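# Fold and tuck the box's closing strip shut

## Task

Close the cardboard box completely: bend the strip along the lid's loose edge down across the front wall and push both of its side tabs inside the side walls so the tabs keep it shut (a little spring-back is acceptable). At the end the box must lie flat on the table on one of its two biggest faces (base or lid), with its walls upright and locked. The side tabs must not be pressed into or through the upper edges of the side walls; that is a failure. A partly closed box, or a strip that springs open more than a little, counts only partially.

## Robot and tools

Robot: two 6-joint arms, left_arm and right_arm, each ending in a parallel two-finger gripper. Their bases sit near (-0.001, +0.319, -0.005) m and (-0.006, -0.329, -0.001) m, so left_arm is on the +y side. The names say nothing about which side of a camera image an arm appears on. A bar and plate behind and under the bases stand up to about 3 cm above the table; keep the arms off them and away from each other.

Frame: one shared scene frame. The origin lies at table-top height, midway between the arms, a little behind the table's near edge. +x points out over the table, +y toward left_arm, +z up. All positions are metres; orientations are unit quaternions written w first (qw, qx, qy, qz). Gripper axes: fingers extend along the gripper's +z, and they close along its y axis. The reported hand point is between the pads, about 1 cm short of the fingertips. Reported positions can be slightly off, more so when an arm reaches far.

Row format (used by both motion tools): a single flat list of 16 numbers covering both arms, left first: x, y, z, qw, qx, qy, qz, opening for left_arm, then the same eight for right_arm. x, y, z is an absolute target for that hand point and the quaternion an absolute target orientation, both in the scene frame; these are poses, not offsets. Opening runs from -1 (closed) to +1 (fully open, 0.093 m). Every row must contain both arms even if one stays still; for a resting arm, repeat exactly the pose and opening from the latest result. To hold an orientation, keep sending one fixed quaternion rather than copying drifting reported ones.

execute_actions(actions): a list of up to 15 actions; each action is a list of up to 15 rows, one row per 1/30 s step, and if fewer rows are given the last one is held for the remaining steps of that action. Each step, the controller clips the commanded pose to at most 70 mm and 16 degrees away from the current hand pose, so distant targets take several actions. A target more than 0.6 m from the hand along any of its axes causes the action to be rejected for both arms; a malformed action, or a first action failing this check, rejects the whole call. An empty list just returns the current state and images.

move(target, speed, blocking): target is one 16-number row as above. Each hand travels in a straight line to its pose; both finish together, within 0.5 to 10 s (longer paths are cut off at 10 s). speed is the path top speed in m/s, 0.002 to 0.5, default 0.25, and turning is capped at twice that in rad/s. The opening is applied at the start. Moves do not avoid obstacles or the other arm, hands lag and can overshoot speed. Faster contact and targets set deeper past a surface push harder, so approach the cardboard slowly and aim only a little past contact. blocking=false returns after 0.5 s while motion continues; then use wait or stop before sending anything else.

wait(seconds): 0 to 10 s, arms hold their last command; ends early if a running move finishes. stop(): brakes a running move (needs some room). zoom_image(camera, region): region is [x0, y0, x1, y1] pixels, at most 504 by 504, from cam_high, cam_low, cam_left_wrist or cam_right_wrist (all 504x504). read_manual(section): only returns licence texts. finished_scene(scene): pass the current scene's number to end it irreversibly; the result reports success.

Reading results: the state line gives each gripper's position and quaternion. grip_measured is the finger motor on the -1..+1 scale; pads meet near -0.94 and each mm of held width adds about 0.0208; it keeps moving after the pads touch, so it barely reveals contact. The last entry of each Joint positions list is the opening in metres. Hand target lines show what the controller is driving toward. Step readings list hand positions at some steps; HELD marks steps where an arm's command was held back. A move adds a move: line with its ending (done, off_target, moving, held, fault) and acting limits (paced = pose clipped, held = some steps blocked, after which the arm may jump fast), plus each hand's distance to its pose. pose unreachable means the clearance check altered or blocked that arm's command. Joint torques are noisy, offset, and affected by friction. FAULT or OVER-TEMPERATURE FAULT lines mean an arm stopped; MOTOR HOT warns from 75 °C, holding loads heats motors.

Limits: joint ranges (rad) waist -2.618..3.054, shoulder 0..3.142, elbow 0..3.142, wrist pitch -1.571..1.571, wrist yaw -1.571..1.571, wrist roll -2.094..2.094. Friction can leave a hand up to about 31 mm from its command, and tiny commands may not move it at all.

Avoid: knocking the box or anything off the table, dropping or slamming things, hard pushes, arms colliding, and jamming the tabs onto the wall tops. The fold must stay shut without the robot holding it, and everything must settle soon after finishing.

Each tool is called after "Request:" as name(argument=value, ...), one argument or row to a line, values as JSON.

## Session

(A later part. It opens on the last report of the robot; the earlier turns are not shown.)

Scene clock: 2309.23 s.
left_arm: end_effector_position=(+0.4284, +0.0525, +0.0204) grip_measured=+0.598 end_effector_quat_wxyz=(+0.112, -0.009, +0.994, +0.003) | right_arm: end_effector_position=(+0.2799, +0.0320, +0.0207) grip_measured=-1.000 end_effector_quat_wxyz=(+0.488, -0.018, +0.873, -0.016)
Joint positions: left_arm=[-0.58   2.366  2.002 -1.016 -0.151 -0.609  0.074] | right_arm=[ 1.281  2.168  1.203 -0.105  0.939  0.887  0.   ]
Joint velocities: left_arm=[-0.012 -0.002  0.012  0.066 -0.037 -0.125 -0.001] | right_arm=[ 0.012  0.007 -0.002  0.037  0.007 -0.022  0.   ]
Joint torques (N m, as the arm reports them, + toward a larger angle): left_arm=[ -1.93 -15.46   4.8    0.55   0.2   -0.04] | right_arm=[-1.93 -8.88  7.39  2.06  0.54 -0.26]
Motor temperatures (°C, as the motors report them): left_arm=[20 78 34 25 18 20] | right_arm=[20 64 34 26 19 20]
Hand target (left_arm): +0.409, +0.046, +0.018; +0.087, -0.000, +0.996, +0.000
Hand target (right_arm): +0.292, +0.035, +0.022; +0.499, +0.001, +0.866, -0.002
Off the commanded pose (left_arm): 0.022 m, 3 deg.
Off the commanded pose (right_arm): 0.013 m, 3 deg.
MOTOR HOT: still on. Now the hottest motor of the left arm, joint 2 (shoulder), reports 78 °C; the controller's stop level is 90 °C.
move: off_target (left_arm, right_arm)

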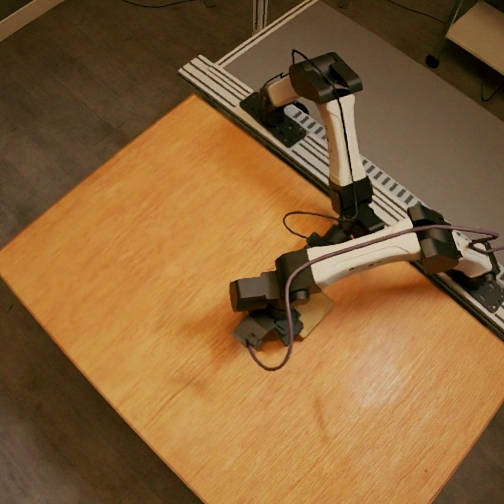

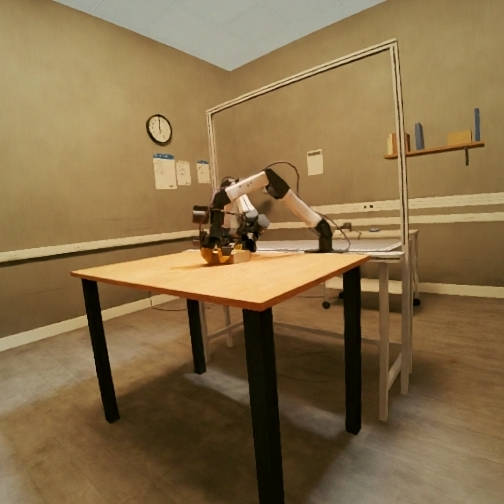

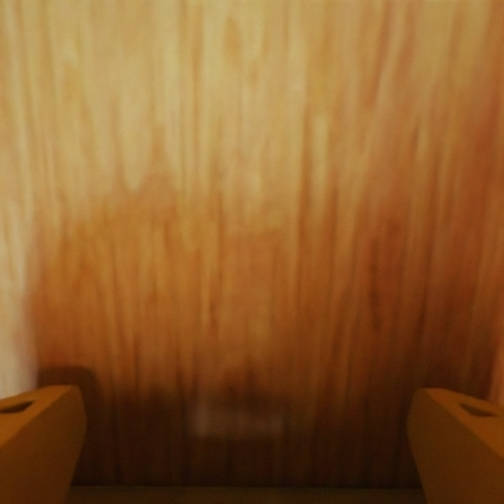

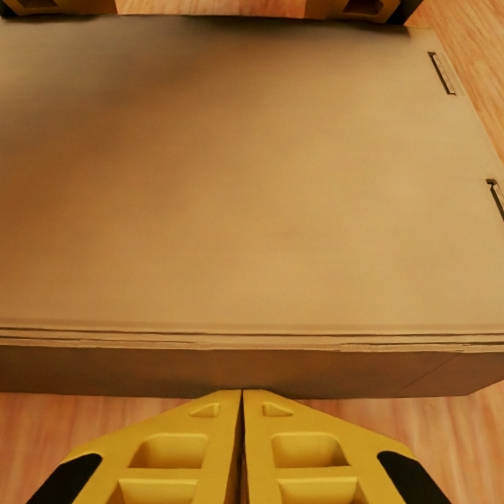

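Request:
move(
  target=[0.415,0.046,0.020,0.087,0,0.996,0,0.6, 0.262,0.035,0.045,0.5,0,0.866,0,-1],
  speed=0.03,
)

Request:
move(
  target=[0.408,0.046,0.018,0.087,0,0.996,0,0.6, 0.296,0.035,0.032,0.5,0,0.866,0,-1],
  speed=0.02,
)

Request:
move(
  target=[0.435,0.046,0.030,0.087,0,0.996,0,0.6, 0.24,0.035,0.045,0.5,0,0.866,0,-1],
  speed=0.05,
)

Scene clock: 2322.00 s.
left_arm: end_effector_position=(+0.4207, +0.0517, +0.0190) grip_measured=+0.598 end_effector_quat_wxyz=(+0.096, -0.005, +0.995, +0.002) | right_arm: end_effector_position=(+0.2655, +0.0336, +0.0376) grip_measured=-1.000 end_effector_quat_wxyz=(+0.496, -0.004, +0.868, -0.006)
Joint positions: left_arm=[-0.584  2.366  2.002 -1.041 -0.132 -0.609  0.074] | right_arm=[ 1.321  2.124  1.203 -0.174  0.969  0.961  0.   ]
Joint velocities: left_arm=[ 0.012 -0.012  0.012 -0.007 -0.066 -0.051  0.   ] | right_arm=[-0.007 -0.027  0.002 -0.007  0.007  0.007  0.   ]
Joint torques (N m, as the arm reports them, + toward a larger angle): left_arm=[ -0.99 -13.39   8.58   0.56   0.05   0.01] | right_arm=[  0.66 -11.01   7.26   1.19   0.59  -0.08]
Motor temperatures (°C, as the motors report them): left_arm=[20 80 34 24 18 20] | right_arm=[20 64 34 27 19 20]
Hand target (left_arm): +0.415, +0.046, +0.020; +0.087, +0.000, +0.996, -0.000
Hand target (right_arm): +0.262, +0.035, +0.045; +0.500, -0.000, +0.866, +0.000
Off the commanded pose (left_arm): 0.008 m, 1 deg.
Off the commanded pose (right_arm): 0.008 m, 1 deg.
MOTOR HOT: still on. Now the hottest motor of the left arm, joint 2 (shoulder), reports 80 °C; the controller's stop level is 90 °C.
move: done

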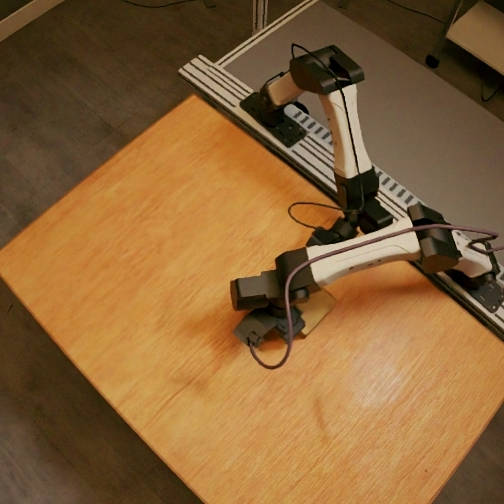

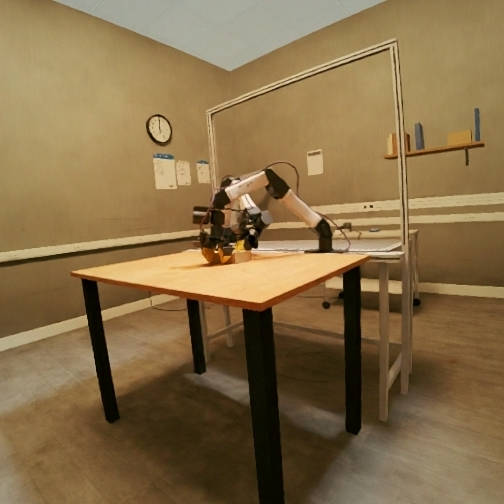

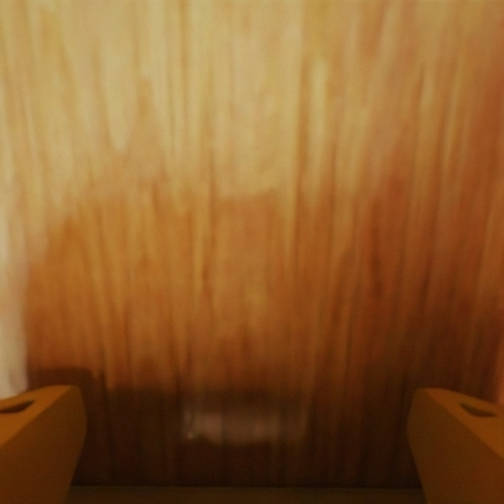

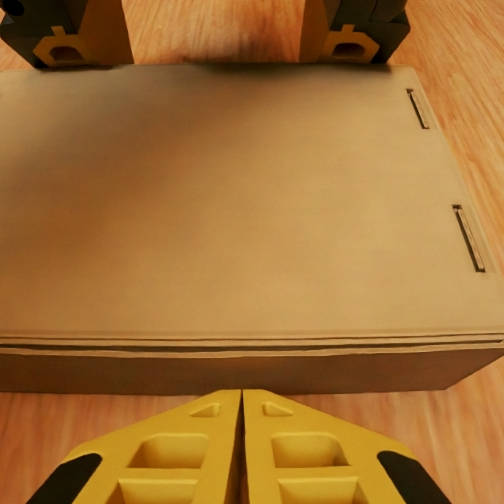

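Scene clock: 2323.77 s.
left_arm: end_effector_position=(+0.4306, +0.0509, +0.0212) grip_measured=+0.598 end_effector_quat_wxyz=(+0.120, -0.008, +0.993, +0.004) | right_arm: end_effector_position=(+0.2818, +0.0327, +0.0352) grip_measured=-1.000 end_effector_quat_wxyz=(+0.497, -0.015, +0.867, -0.011)
Joint positions: left_arm=[-0.584  2.366  2.002 -1.005 -0.162 -0.609  0.074] | right_arm=[ 1.281  2.138  1.203 -0.106  0.952  0.872  0.   ]
Joint velocities: left_arm=[-0.012 -0.002  0.007  0.022  0.051 -0.007 -0.001] | right_arm=[-0.002 -0.007 -0.002  0.007 -0.022 -0.037  0.   ]
Joint torques (N m, as the arm reports them, + toward a larger angle): left_arm=[ -1.6  -15.44   4.8    0.42   0.26  -0.07] | right_arm=[-2.52 -8.03  8.52  1.89  0.38 -0.26]
Motor temperatures (°C, as the motors report them): left_arm=[20 80 34 24 18 20] | right_arm=[20 64 34 27 19 20]
Hand target (left_arm): +0.409, +0.046, +0.018; +0.087, -0.000, +0.996, +0.001
Hand target (right_arm): +0.295, +0.035, +0.032; +0.500, +0.000, +0.866, -0.001
Off the commanded pose (left_arm): 0.023 m, 4 deg.
Off the commanded pose (right_arm): 0.015 m, 2 deg.
MOTOR HOT: still on. Now the hottest motor of the left arm, joint 2 (shoulder), reports 80 °C; the controller's stop level is 90 °C.
move: off_target (left_arm, right_arm)

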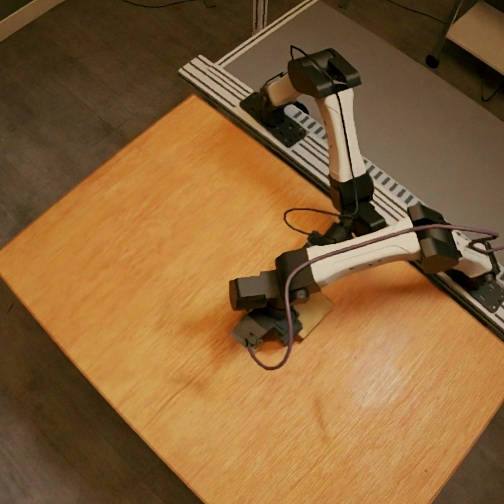

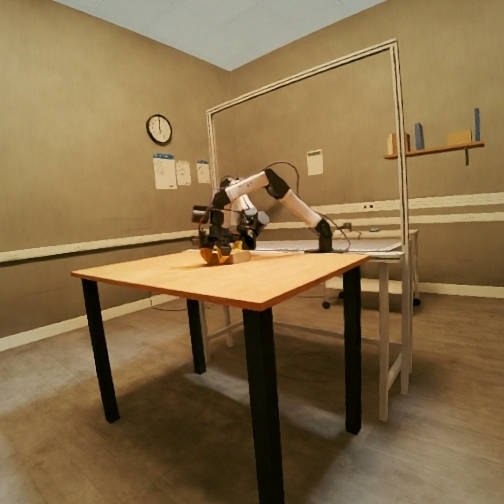

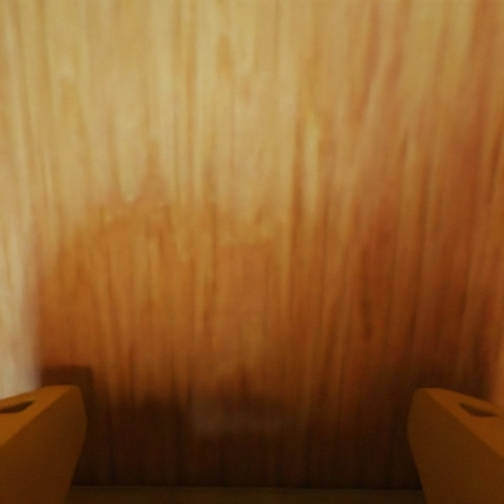

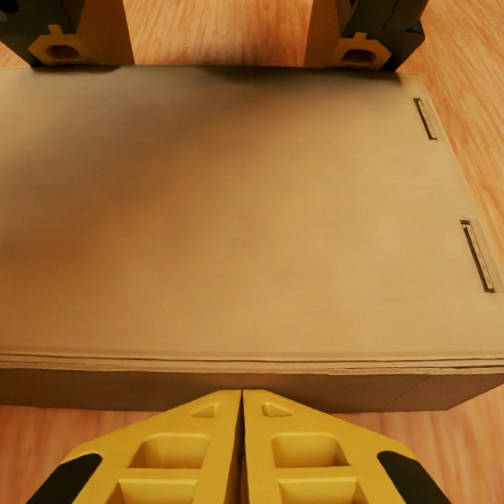

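Scene clock: 2325.13 s.
left_arm: end_effector_position=(+0.4319, +0.0470, +0.0229) grip_measured=+0.598 end_effector_quat_wxyz=(+0.085, -0.001, +0.996, +0.006) | right_arm: end_effector_position=(+0.2434, +0.0355, +0.0393) grip_measured=-1.000 end_effector_quat_wxyz=(+0.497, -0.003, +0.868, -0.003)
Joint positions: left_arm=[-0.576  2.452  2.175 -1.15  -0.124 -0.597  0.074] | right_arm=[ 1.377  2.113  1.203 -0.253  0.993  1.05   0.   ]
Joint velocities: left_arm=[-0.017  0.012  0.017 -0.037 -0.051  0.022 -0.   ] | right_arm=[ 0.002 -0.002 -0.002 -0.022 -0.037 -0.081  0.   ]
Joint torques (N m, as the arm reports them, + toward a larger angle): left_arm=[  0.24 -14.36   9.79   0.59   0.01   0.13] | right_arm=[  0.45 -10.87   6.63   1.07   0.6   -0.06]
Motor temperatures (°C, as the motors report them): left_arm=[20 80 34 24 18 20] | right_arm=[20 64 33 27 19 20]
Hand target (left_arm): +0.435, +0.046, +0.030; +0.087, +0.000, +0.996, -0.000
Hand target (right_arm): +0.240, +0.035, +0.045; +0.501, -0.000, +0.866, +0.000
Off the commanded pose (left_arm): 0.008 m, 1 deg.
Off the commanded pose (right_arm): 0.007 m, 1 deg.
MOTOR HOT: still on. Now the hottest motor of the left arm, joint 2 (shoulder), reports 80 °C; the controller's stop level is 90 °C.
move: done

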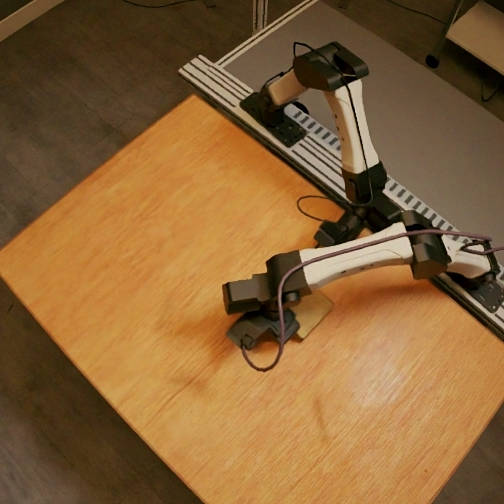

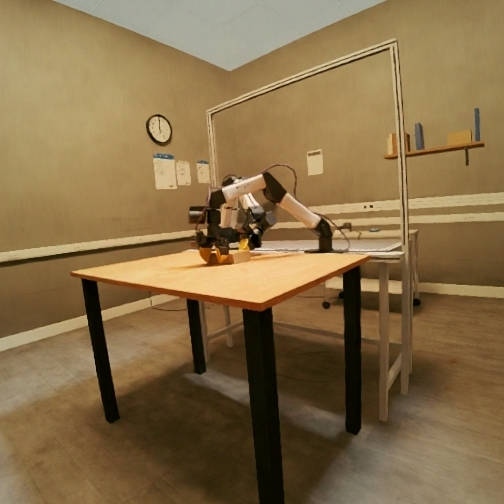

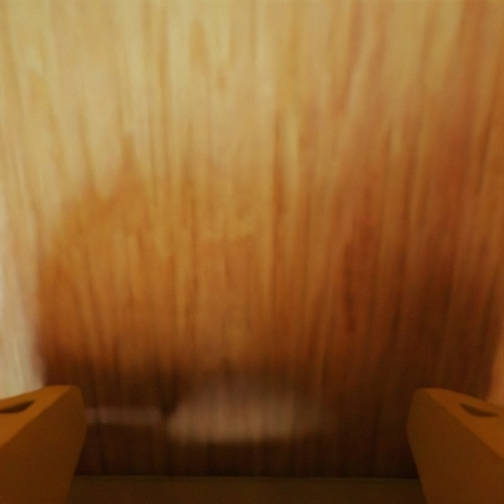

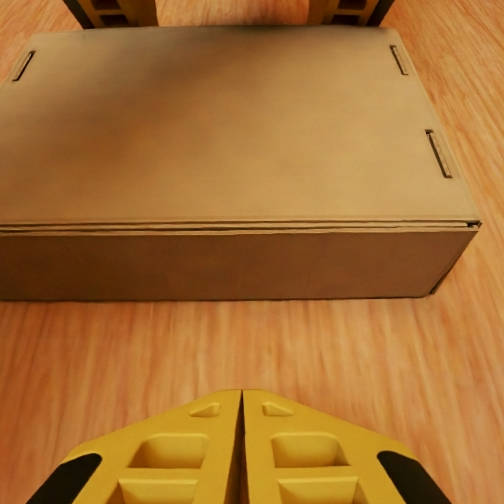

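The strip is flush. Retracting both arms.

Request:
move(
  target=[0.43,0.06,0.10,0.087,0,0.996,0,0.6, 0.22,-0.10,0.07,0.5,0,0.866,0,-1],
  speed=0.15,
)

Request:
move(
  target=[0.22,0.16,0.14,0.40,0,0.9165,0,0.6, 0.22,-0.18,0.10,0.5,0,0.866,0,-1],
  speed=0.2,
)

Scene clock: 2331.13 s.
left_arm: end_effector_position=(+0.4284, +0.0595, +0.0895) grip_measured=+0.598 end_effector_quat_wxyz=(+0.082, -0.001, +0.997, +0.008) | right_arm: end_effector_position=(+0.2188, -0.0993, +0.0666) grip_measured=-1.000 end_effector_quat_wxyz=(+0.498, -0.003, +0.867, -0.007)
Joint positions: left_arm=[-0.562  2.432  2.406 -1.406 -0.122 -0.582  0.074] | right_arm=[ 1.33   1.592  0.636 -0.152  0.98   0.976  0.   ]
Joint velocities: left_arm=[-0.017 -0.012 -0.007 -0.007  0.007 -0.007  0.   ] | right_arm=[ 0.007 -0.022  0.002  0.081 -0.022  0.037  0.   ]
Joint torques (N m, as the arm reports them, + toward a larger angle): left_arm=[  0.2  -14.63   9.42   0.55  -0.01   0.12] | right_arm=[-0.89 -6.44  5.78  1.44  0.46 -0.23]
Motor temperatures (°C, as the motors report them): left_arm=[20 81 35 24 18 20] | right_arm=[20 65 33 27 19 20]
Hand target (left_arm): +0.430, +0.060, +0.100; +0.088, -0.000, +0.996, -0.000
Hand target (right_arm): +0.220, -0.100, +0.068; +0.500, +0.000, +0.866, -0.001
Off the commanded pose (left_arm): 0.011 m, 1 deg.
Off the commanded pose (right_arm): 0.004 m, 1 deg.
MOTOR HOT: still on. Now the hottest motor of the left arm, joint 2 (shoulder), reports 81 °C; the controller's stop level is 90 °C.
move: off_target (left_arm)

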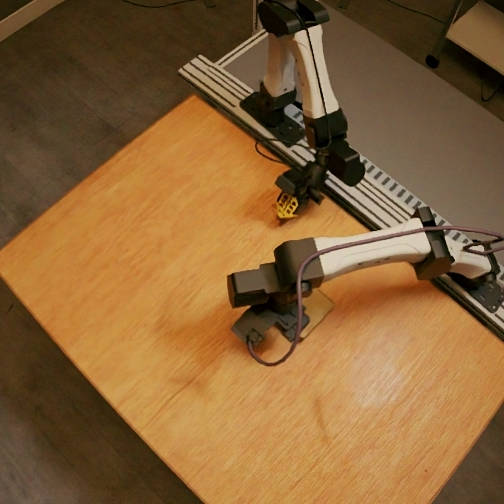

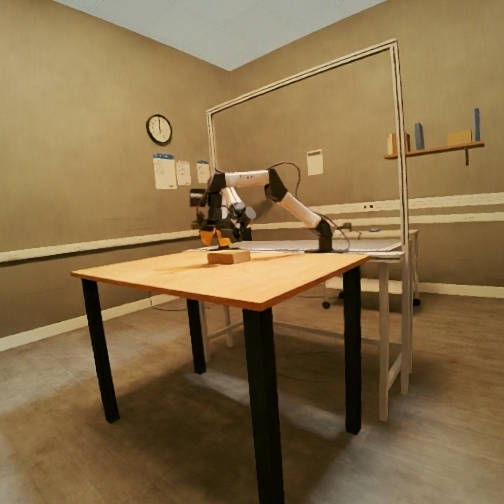

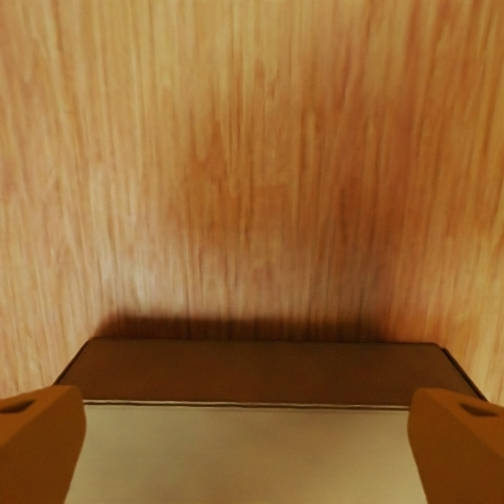

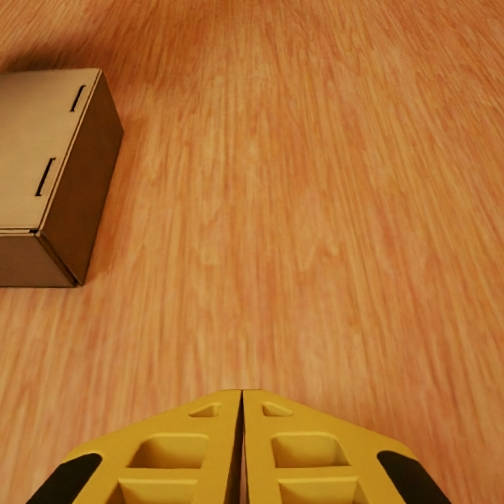

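Scene clock: 2333.40 s.
left_arm: end_effector_position=(+0.2217, +0.1531, +0.1447) grip_measured=+0.598 end_effector_quat_wxyz=(+0.401, -0.005, +0.916, -0.009) | right_arm: end_effector_position=(+0.2207, -0.1749, +0.1011) grip_measured=-1.000 end_effector_quat_wxyz=(+0.502, +0.004, +0.865, +0.005)
Joint positions: left_arm=[-1.031  1.115  0.789 -0.735 -0.706 -0.874  0.074] | right_arm=[ 1.189  1.128  0.426 -0.211  0.902  0.773  0.   ]
Joint velocities: left_arm=[ 0.007  0.007  0.007 -0.007 -0.022  0.037 -0.001] | right_arm=[ 0.002 -0.002  0.007 -0.022 -0.037  0.022  0.   ]
Joint torques (N m, as the arm reports them, + toward a larger angle): left_arm=[-0.82 -3.91  5.81  1.18 -0.39 -0.01] | right_arm=[-1.   -3.52  7.2   1.5   0.42 -0.24]
Motor temperatures (°C, as the motors report them): left_arm=[20 80 35 24 18 20] | right_arm=[20 64 33 27 19 20]
Hand target (left_arm): +0.218, +0.158, +0.140; +0.401, -0.003, +0.916, -0.001
Hand target (right_arm): +0.220, -0.180, +0.098; +0.499, +0.000, +0.866, -0.000
Off the commanded pose (left_arm): 0.009 m, 1 deg.
Off the commanded pose (right_arm): 0.005 m, 1 deg.
MOTOR HOT: still on. Now the hottest motor of the left arm, joint 2 (shoulder), reports 80 °C; the controller's stop level is 90 °C.
move: done

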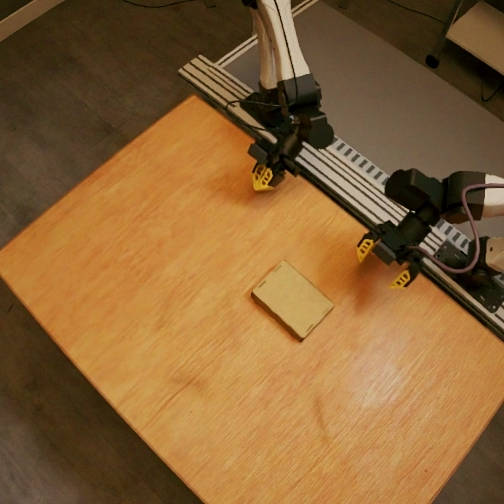

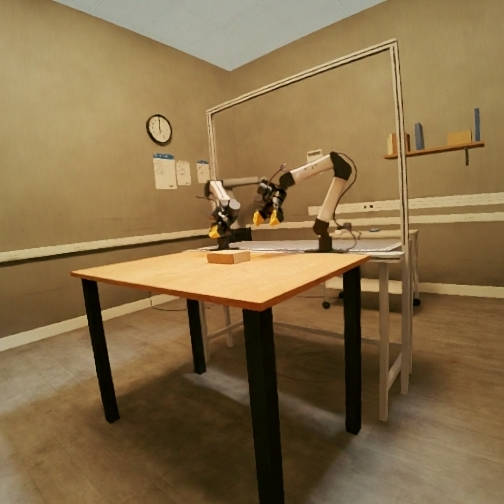

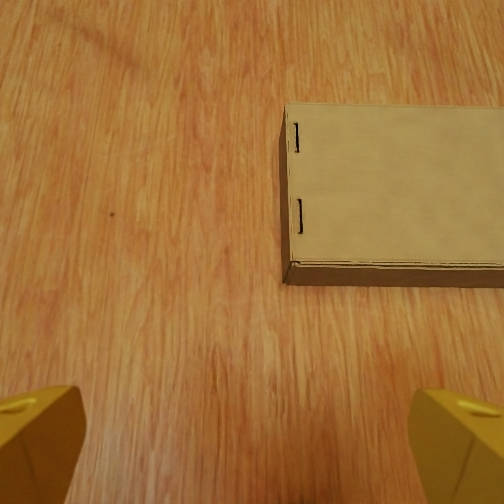

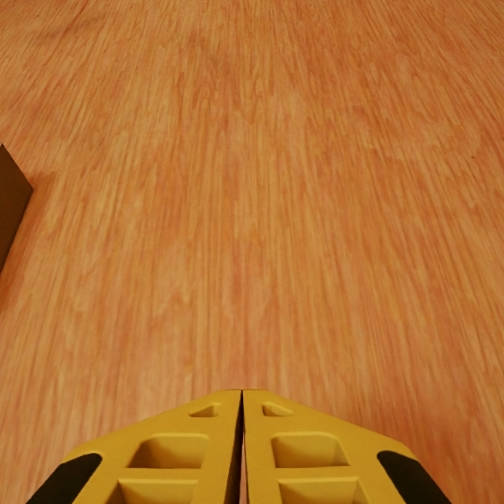

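Request:
zoom_image(
  camera="cam_left_wrist",
  region=[264, 200, 504, 320],
)

Region (264, 200, 504, 320) of cam_left_wrist's 504x504 image, scaled by 2.100, with more detail than that image has.

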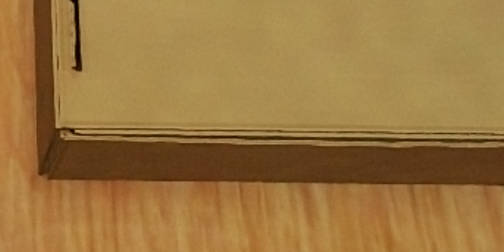

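Request:
wait(
  seconds=10,
)

Request:
wait(
  seconds=10,
)

Request:
wait(
  seconds=10,
)

Scene clock: 2353.03 s.
left_arm: end_effector_position=(+0.2219, +0.1533, +0.1449) grip_measured=+0.598 end_effector_quat_wxyz=(+0.402, -0.006, +0.916, -0.008) | right_arm: end_effector_position=(+0.2207, -0.1749, +0.1010) grip_measured=-1.000 end_effector_quat_wxyz=(+0.502, +0.004, +0.865, +0.005)
Joint positions: left_arm=[-1.031  1.115  0.789 -0.735 -0.708 -0.875  0.074] | right_arm=[ 1.189  1.128  0.426 -0.212  0.901  0.773  0.   ]
Joint velocities: left_arm=[-0.007  0.002 -0.017 -0.022  0.066 -0.022 -0.001] | right_arm=[-0.012 -0.002 -0.007 -0.037  0.022  0.022  0.   ]
Joint torques (N m, as the arm reports them, + toward a larger angle): left_arm=[-0.91 -3.9   5.84  1.17 -0.4  -0.03] | right_arm=[-1.01 -3.54  7.19  1.49  0.39 -0.25]
Motor temperatures (°C, as the motors report them): left_arm=[20 67 34 25 18 20] | right_arm=[20 56 33 26 18 20]
Hand target (left_arm): +0.218, +0.158, +0.140; +0.401, -0.003, +0.916, -0.001
Hand target (right_arm): +0.220, -0.180, +0.098; +0.499, +0.000, +0.866, -0.000
Off the commanded pose (left_arm): 0.009 m, 1 deg.
Off the commanded pose (right_arm): 0.005 m, 1 deg.
MOTOR HOT: cleared. Now the hottest motor of the left arm, joint 2 (shoulder), reports 67 °C.
wait: 7.80 of 10 s (the call's time ran out); at rest from the start

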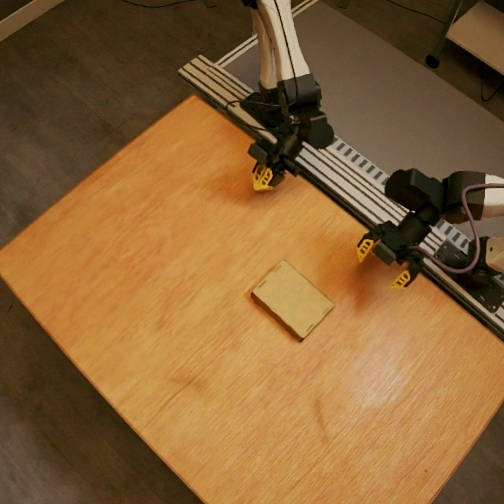

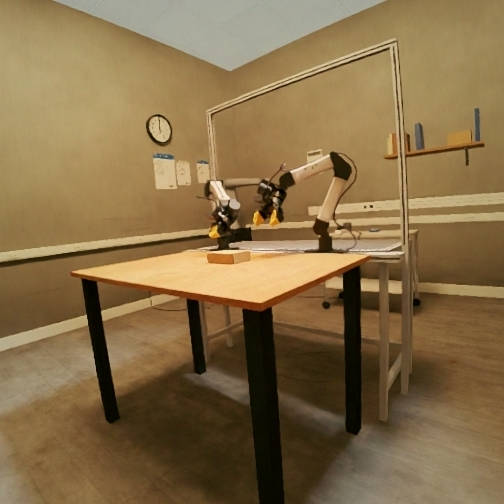

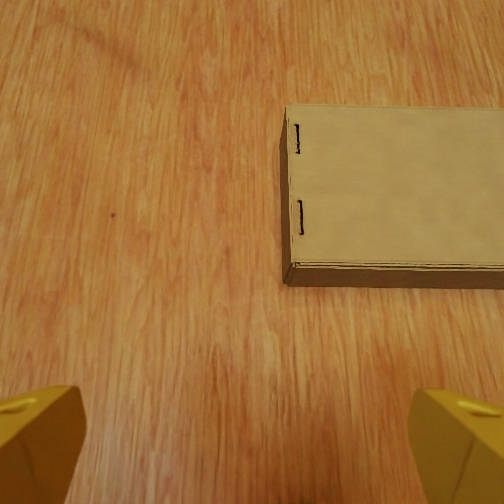

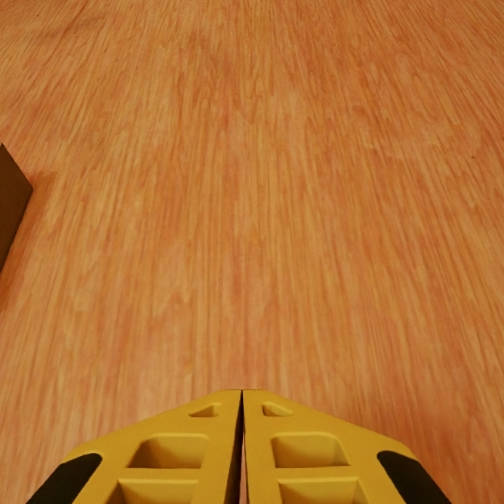

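Scene clock: 2362.73 s.
left_arm: end_effector_position=(+0.2219, +0.1533, +0.1449) grip_measured=+0.598 end_effector_quat_wxyz=(+0.402, -0.006, +0.916, -0.008) | right_arm: end_effector_position=(+0.2207, -0.1749, +0.1010) grip_measured=-1.000 end_effector_quat_wxyz=(+0.502, +0.004, +0.865, +0.005)
Joint positions: left_arm=[-1.031  1.115  0.789 -0.735 -0.708 -0.875  0.074] | right_arm=[ 1.189  1.128  0.426 -0.212  0.901  0.773  0.   ]
Joint velocities: left_arm=[ 0.007 -0.002 -0.017  0.037 -0.007  0.007 -0.   ] | right_arm=[ 0.007 -0.002 -0.012 -0.037  0.081  0.037  0.   ]
Joint torques (N m, as the arm reports them, + toward a larger angle): left_arm=[-0.73 -3.88  5.81  1.2  -0.4  -0.02] | right_arm=[-0.96 -3.54  7.23  1.48  0.39 -0.25]
Motor temperatures (°C, as the motors report them): left_arm=[20 63 34 25 18 20] | right_arm=[20 54 32 26 18 20]
Hand target (left_arm): +0.218, +0.158, +0.140; +0.401, -0.003, +0.916, -0.001
Hand target (right_arm): +0.220, -0.180, +0.098; +0.499, +0.000, +0.866, -0.000
Off the commanded pose (left_arm): 0.009 m, 1 deg.
Off the commanded pose (right_arm): 0.005 m, 1 deg.
wait: 9.70 of 10 s (the call's time ran out); at rest by 0.17 s

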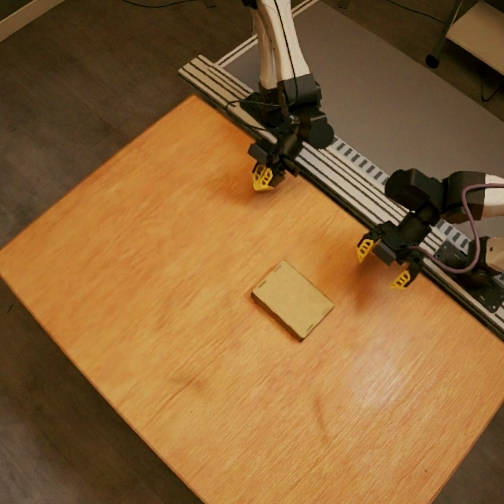

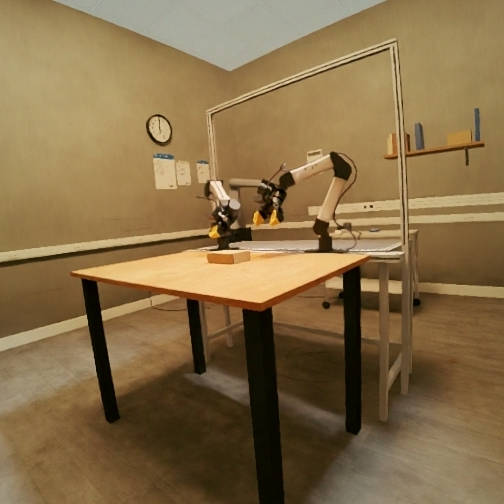

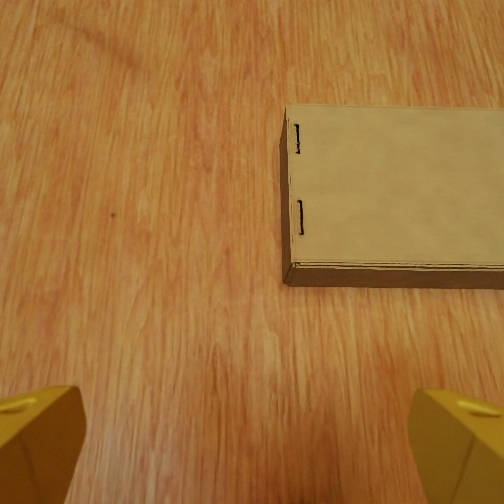

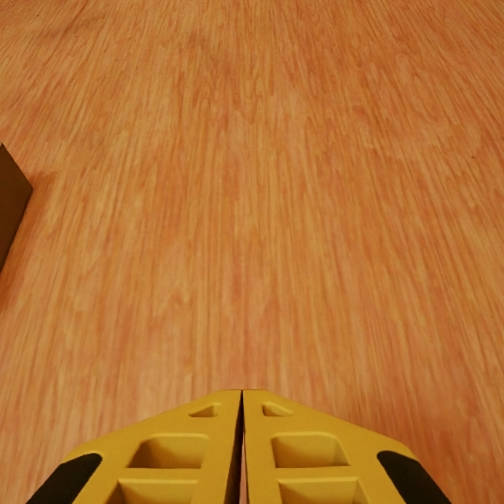

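Scene clock: 2372.73 s.
left_arm: end_effector_position=(+0.2219, +0.1533, +0.1449) grip_measured=+0.598 end_effector_quat_wxyz=(+0.402, -0.006, +0.916, -0.008) | right_arm: end_effector_position=(+0.2207, -0.1749, +0.1010) grip_measured=-1.000 end_effector_quat_wxyz=(+0.502, +0.004, +0.865, +0.005)
Joint positions: left_arm=[-1.031  1.115  0.789 -0.735 -0.708 -0.875  0.074] | right_arm=[ 1.189  1.128  0.426 -0.212  0.901  0.773  0.   ]
Joint velocities: left_arm=[-0.027  0.002 -0.002  0.007 -0.022 -0.022  0.   ] | right_arm=[-0.002 -0.032 -0.002 -0.051  0.007 -0.037  0.   ]
Joint torques (N m, as the arm reports them, + toward a larger angle): left_arm=[-0.88 -3.83  5.8   1.21 -0.43 -0.02] | right_arm=[-1.   -3.53  7.22  1.48  0.38 -0.26]
Motor temperatures (°C, as the motors report them): left_arm=[20 59 34 26 18 20] | right_arm=[20 52 32 26 18 20]
Hand target (left_arm): +0.218, +0.158, +0.140; +0.401, -0.003, +0.916, -0.001
Hand target (right_arm): +0.220, -0.180, +0.098; +0.499, +0.000, +0.866, -0.000
Off the commanded pose (left_arm): 0.009 m, 1 deg.
Off the commanded pose (right_arm): 0.005 m, 1 deg.
wait: 10.00 s; at rest by 0.17 s

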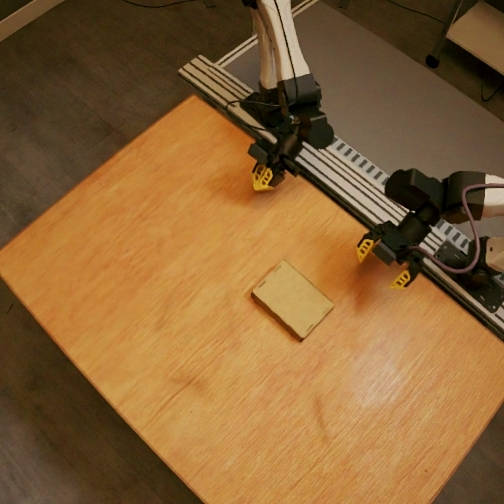

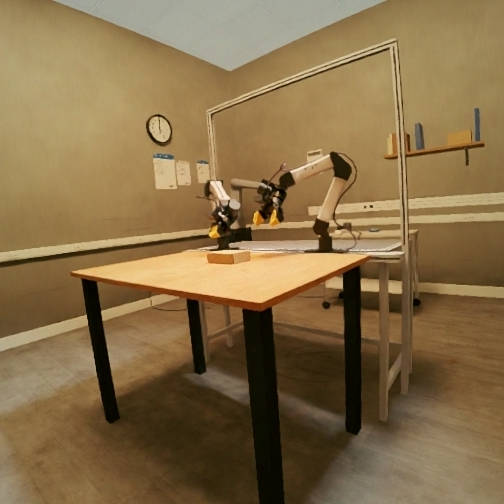

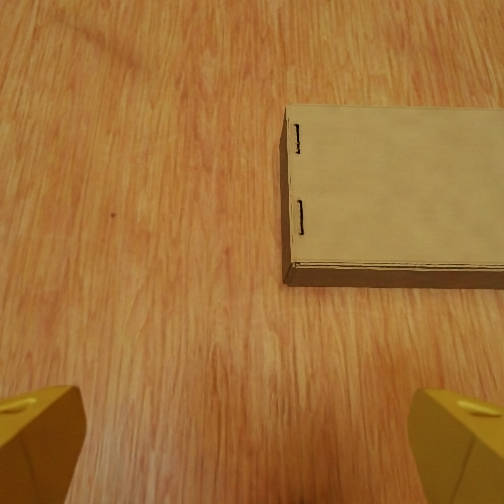

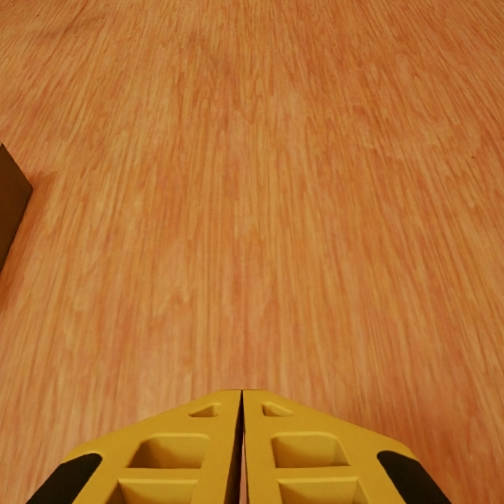

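Request:
finished_scene(
  scene=1,
)

The scene is finished: the task was done.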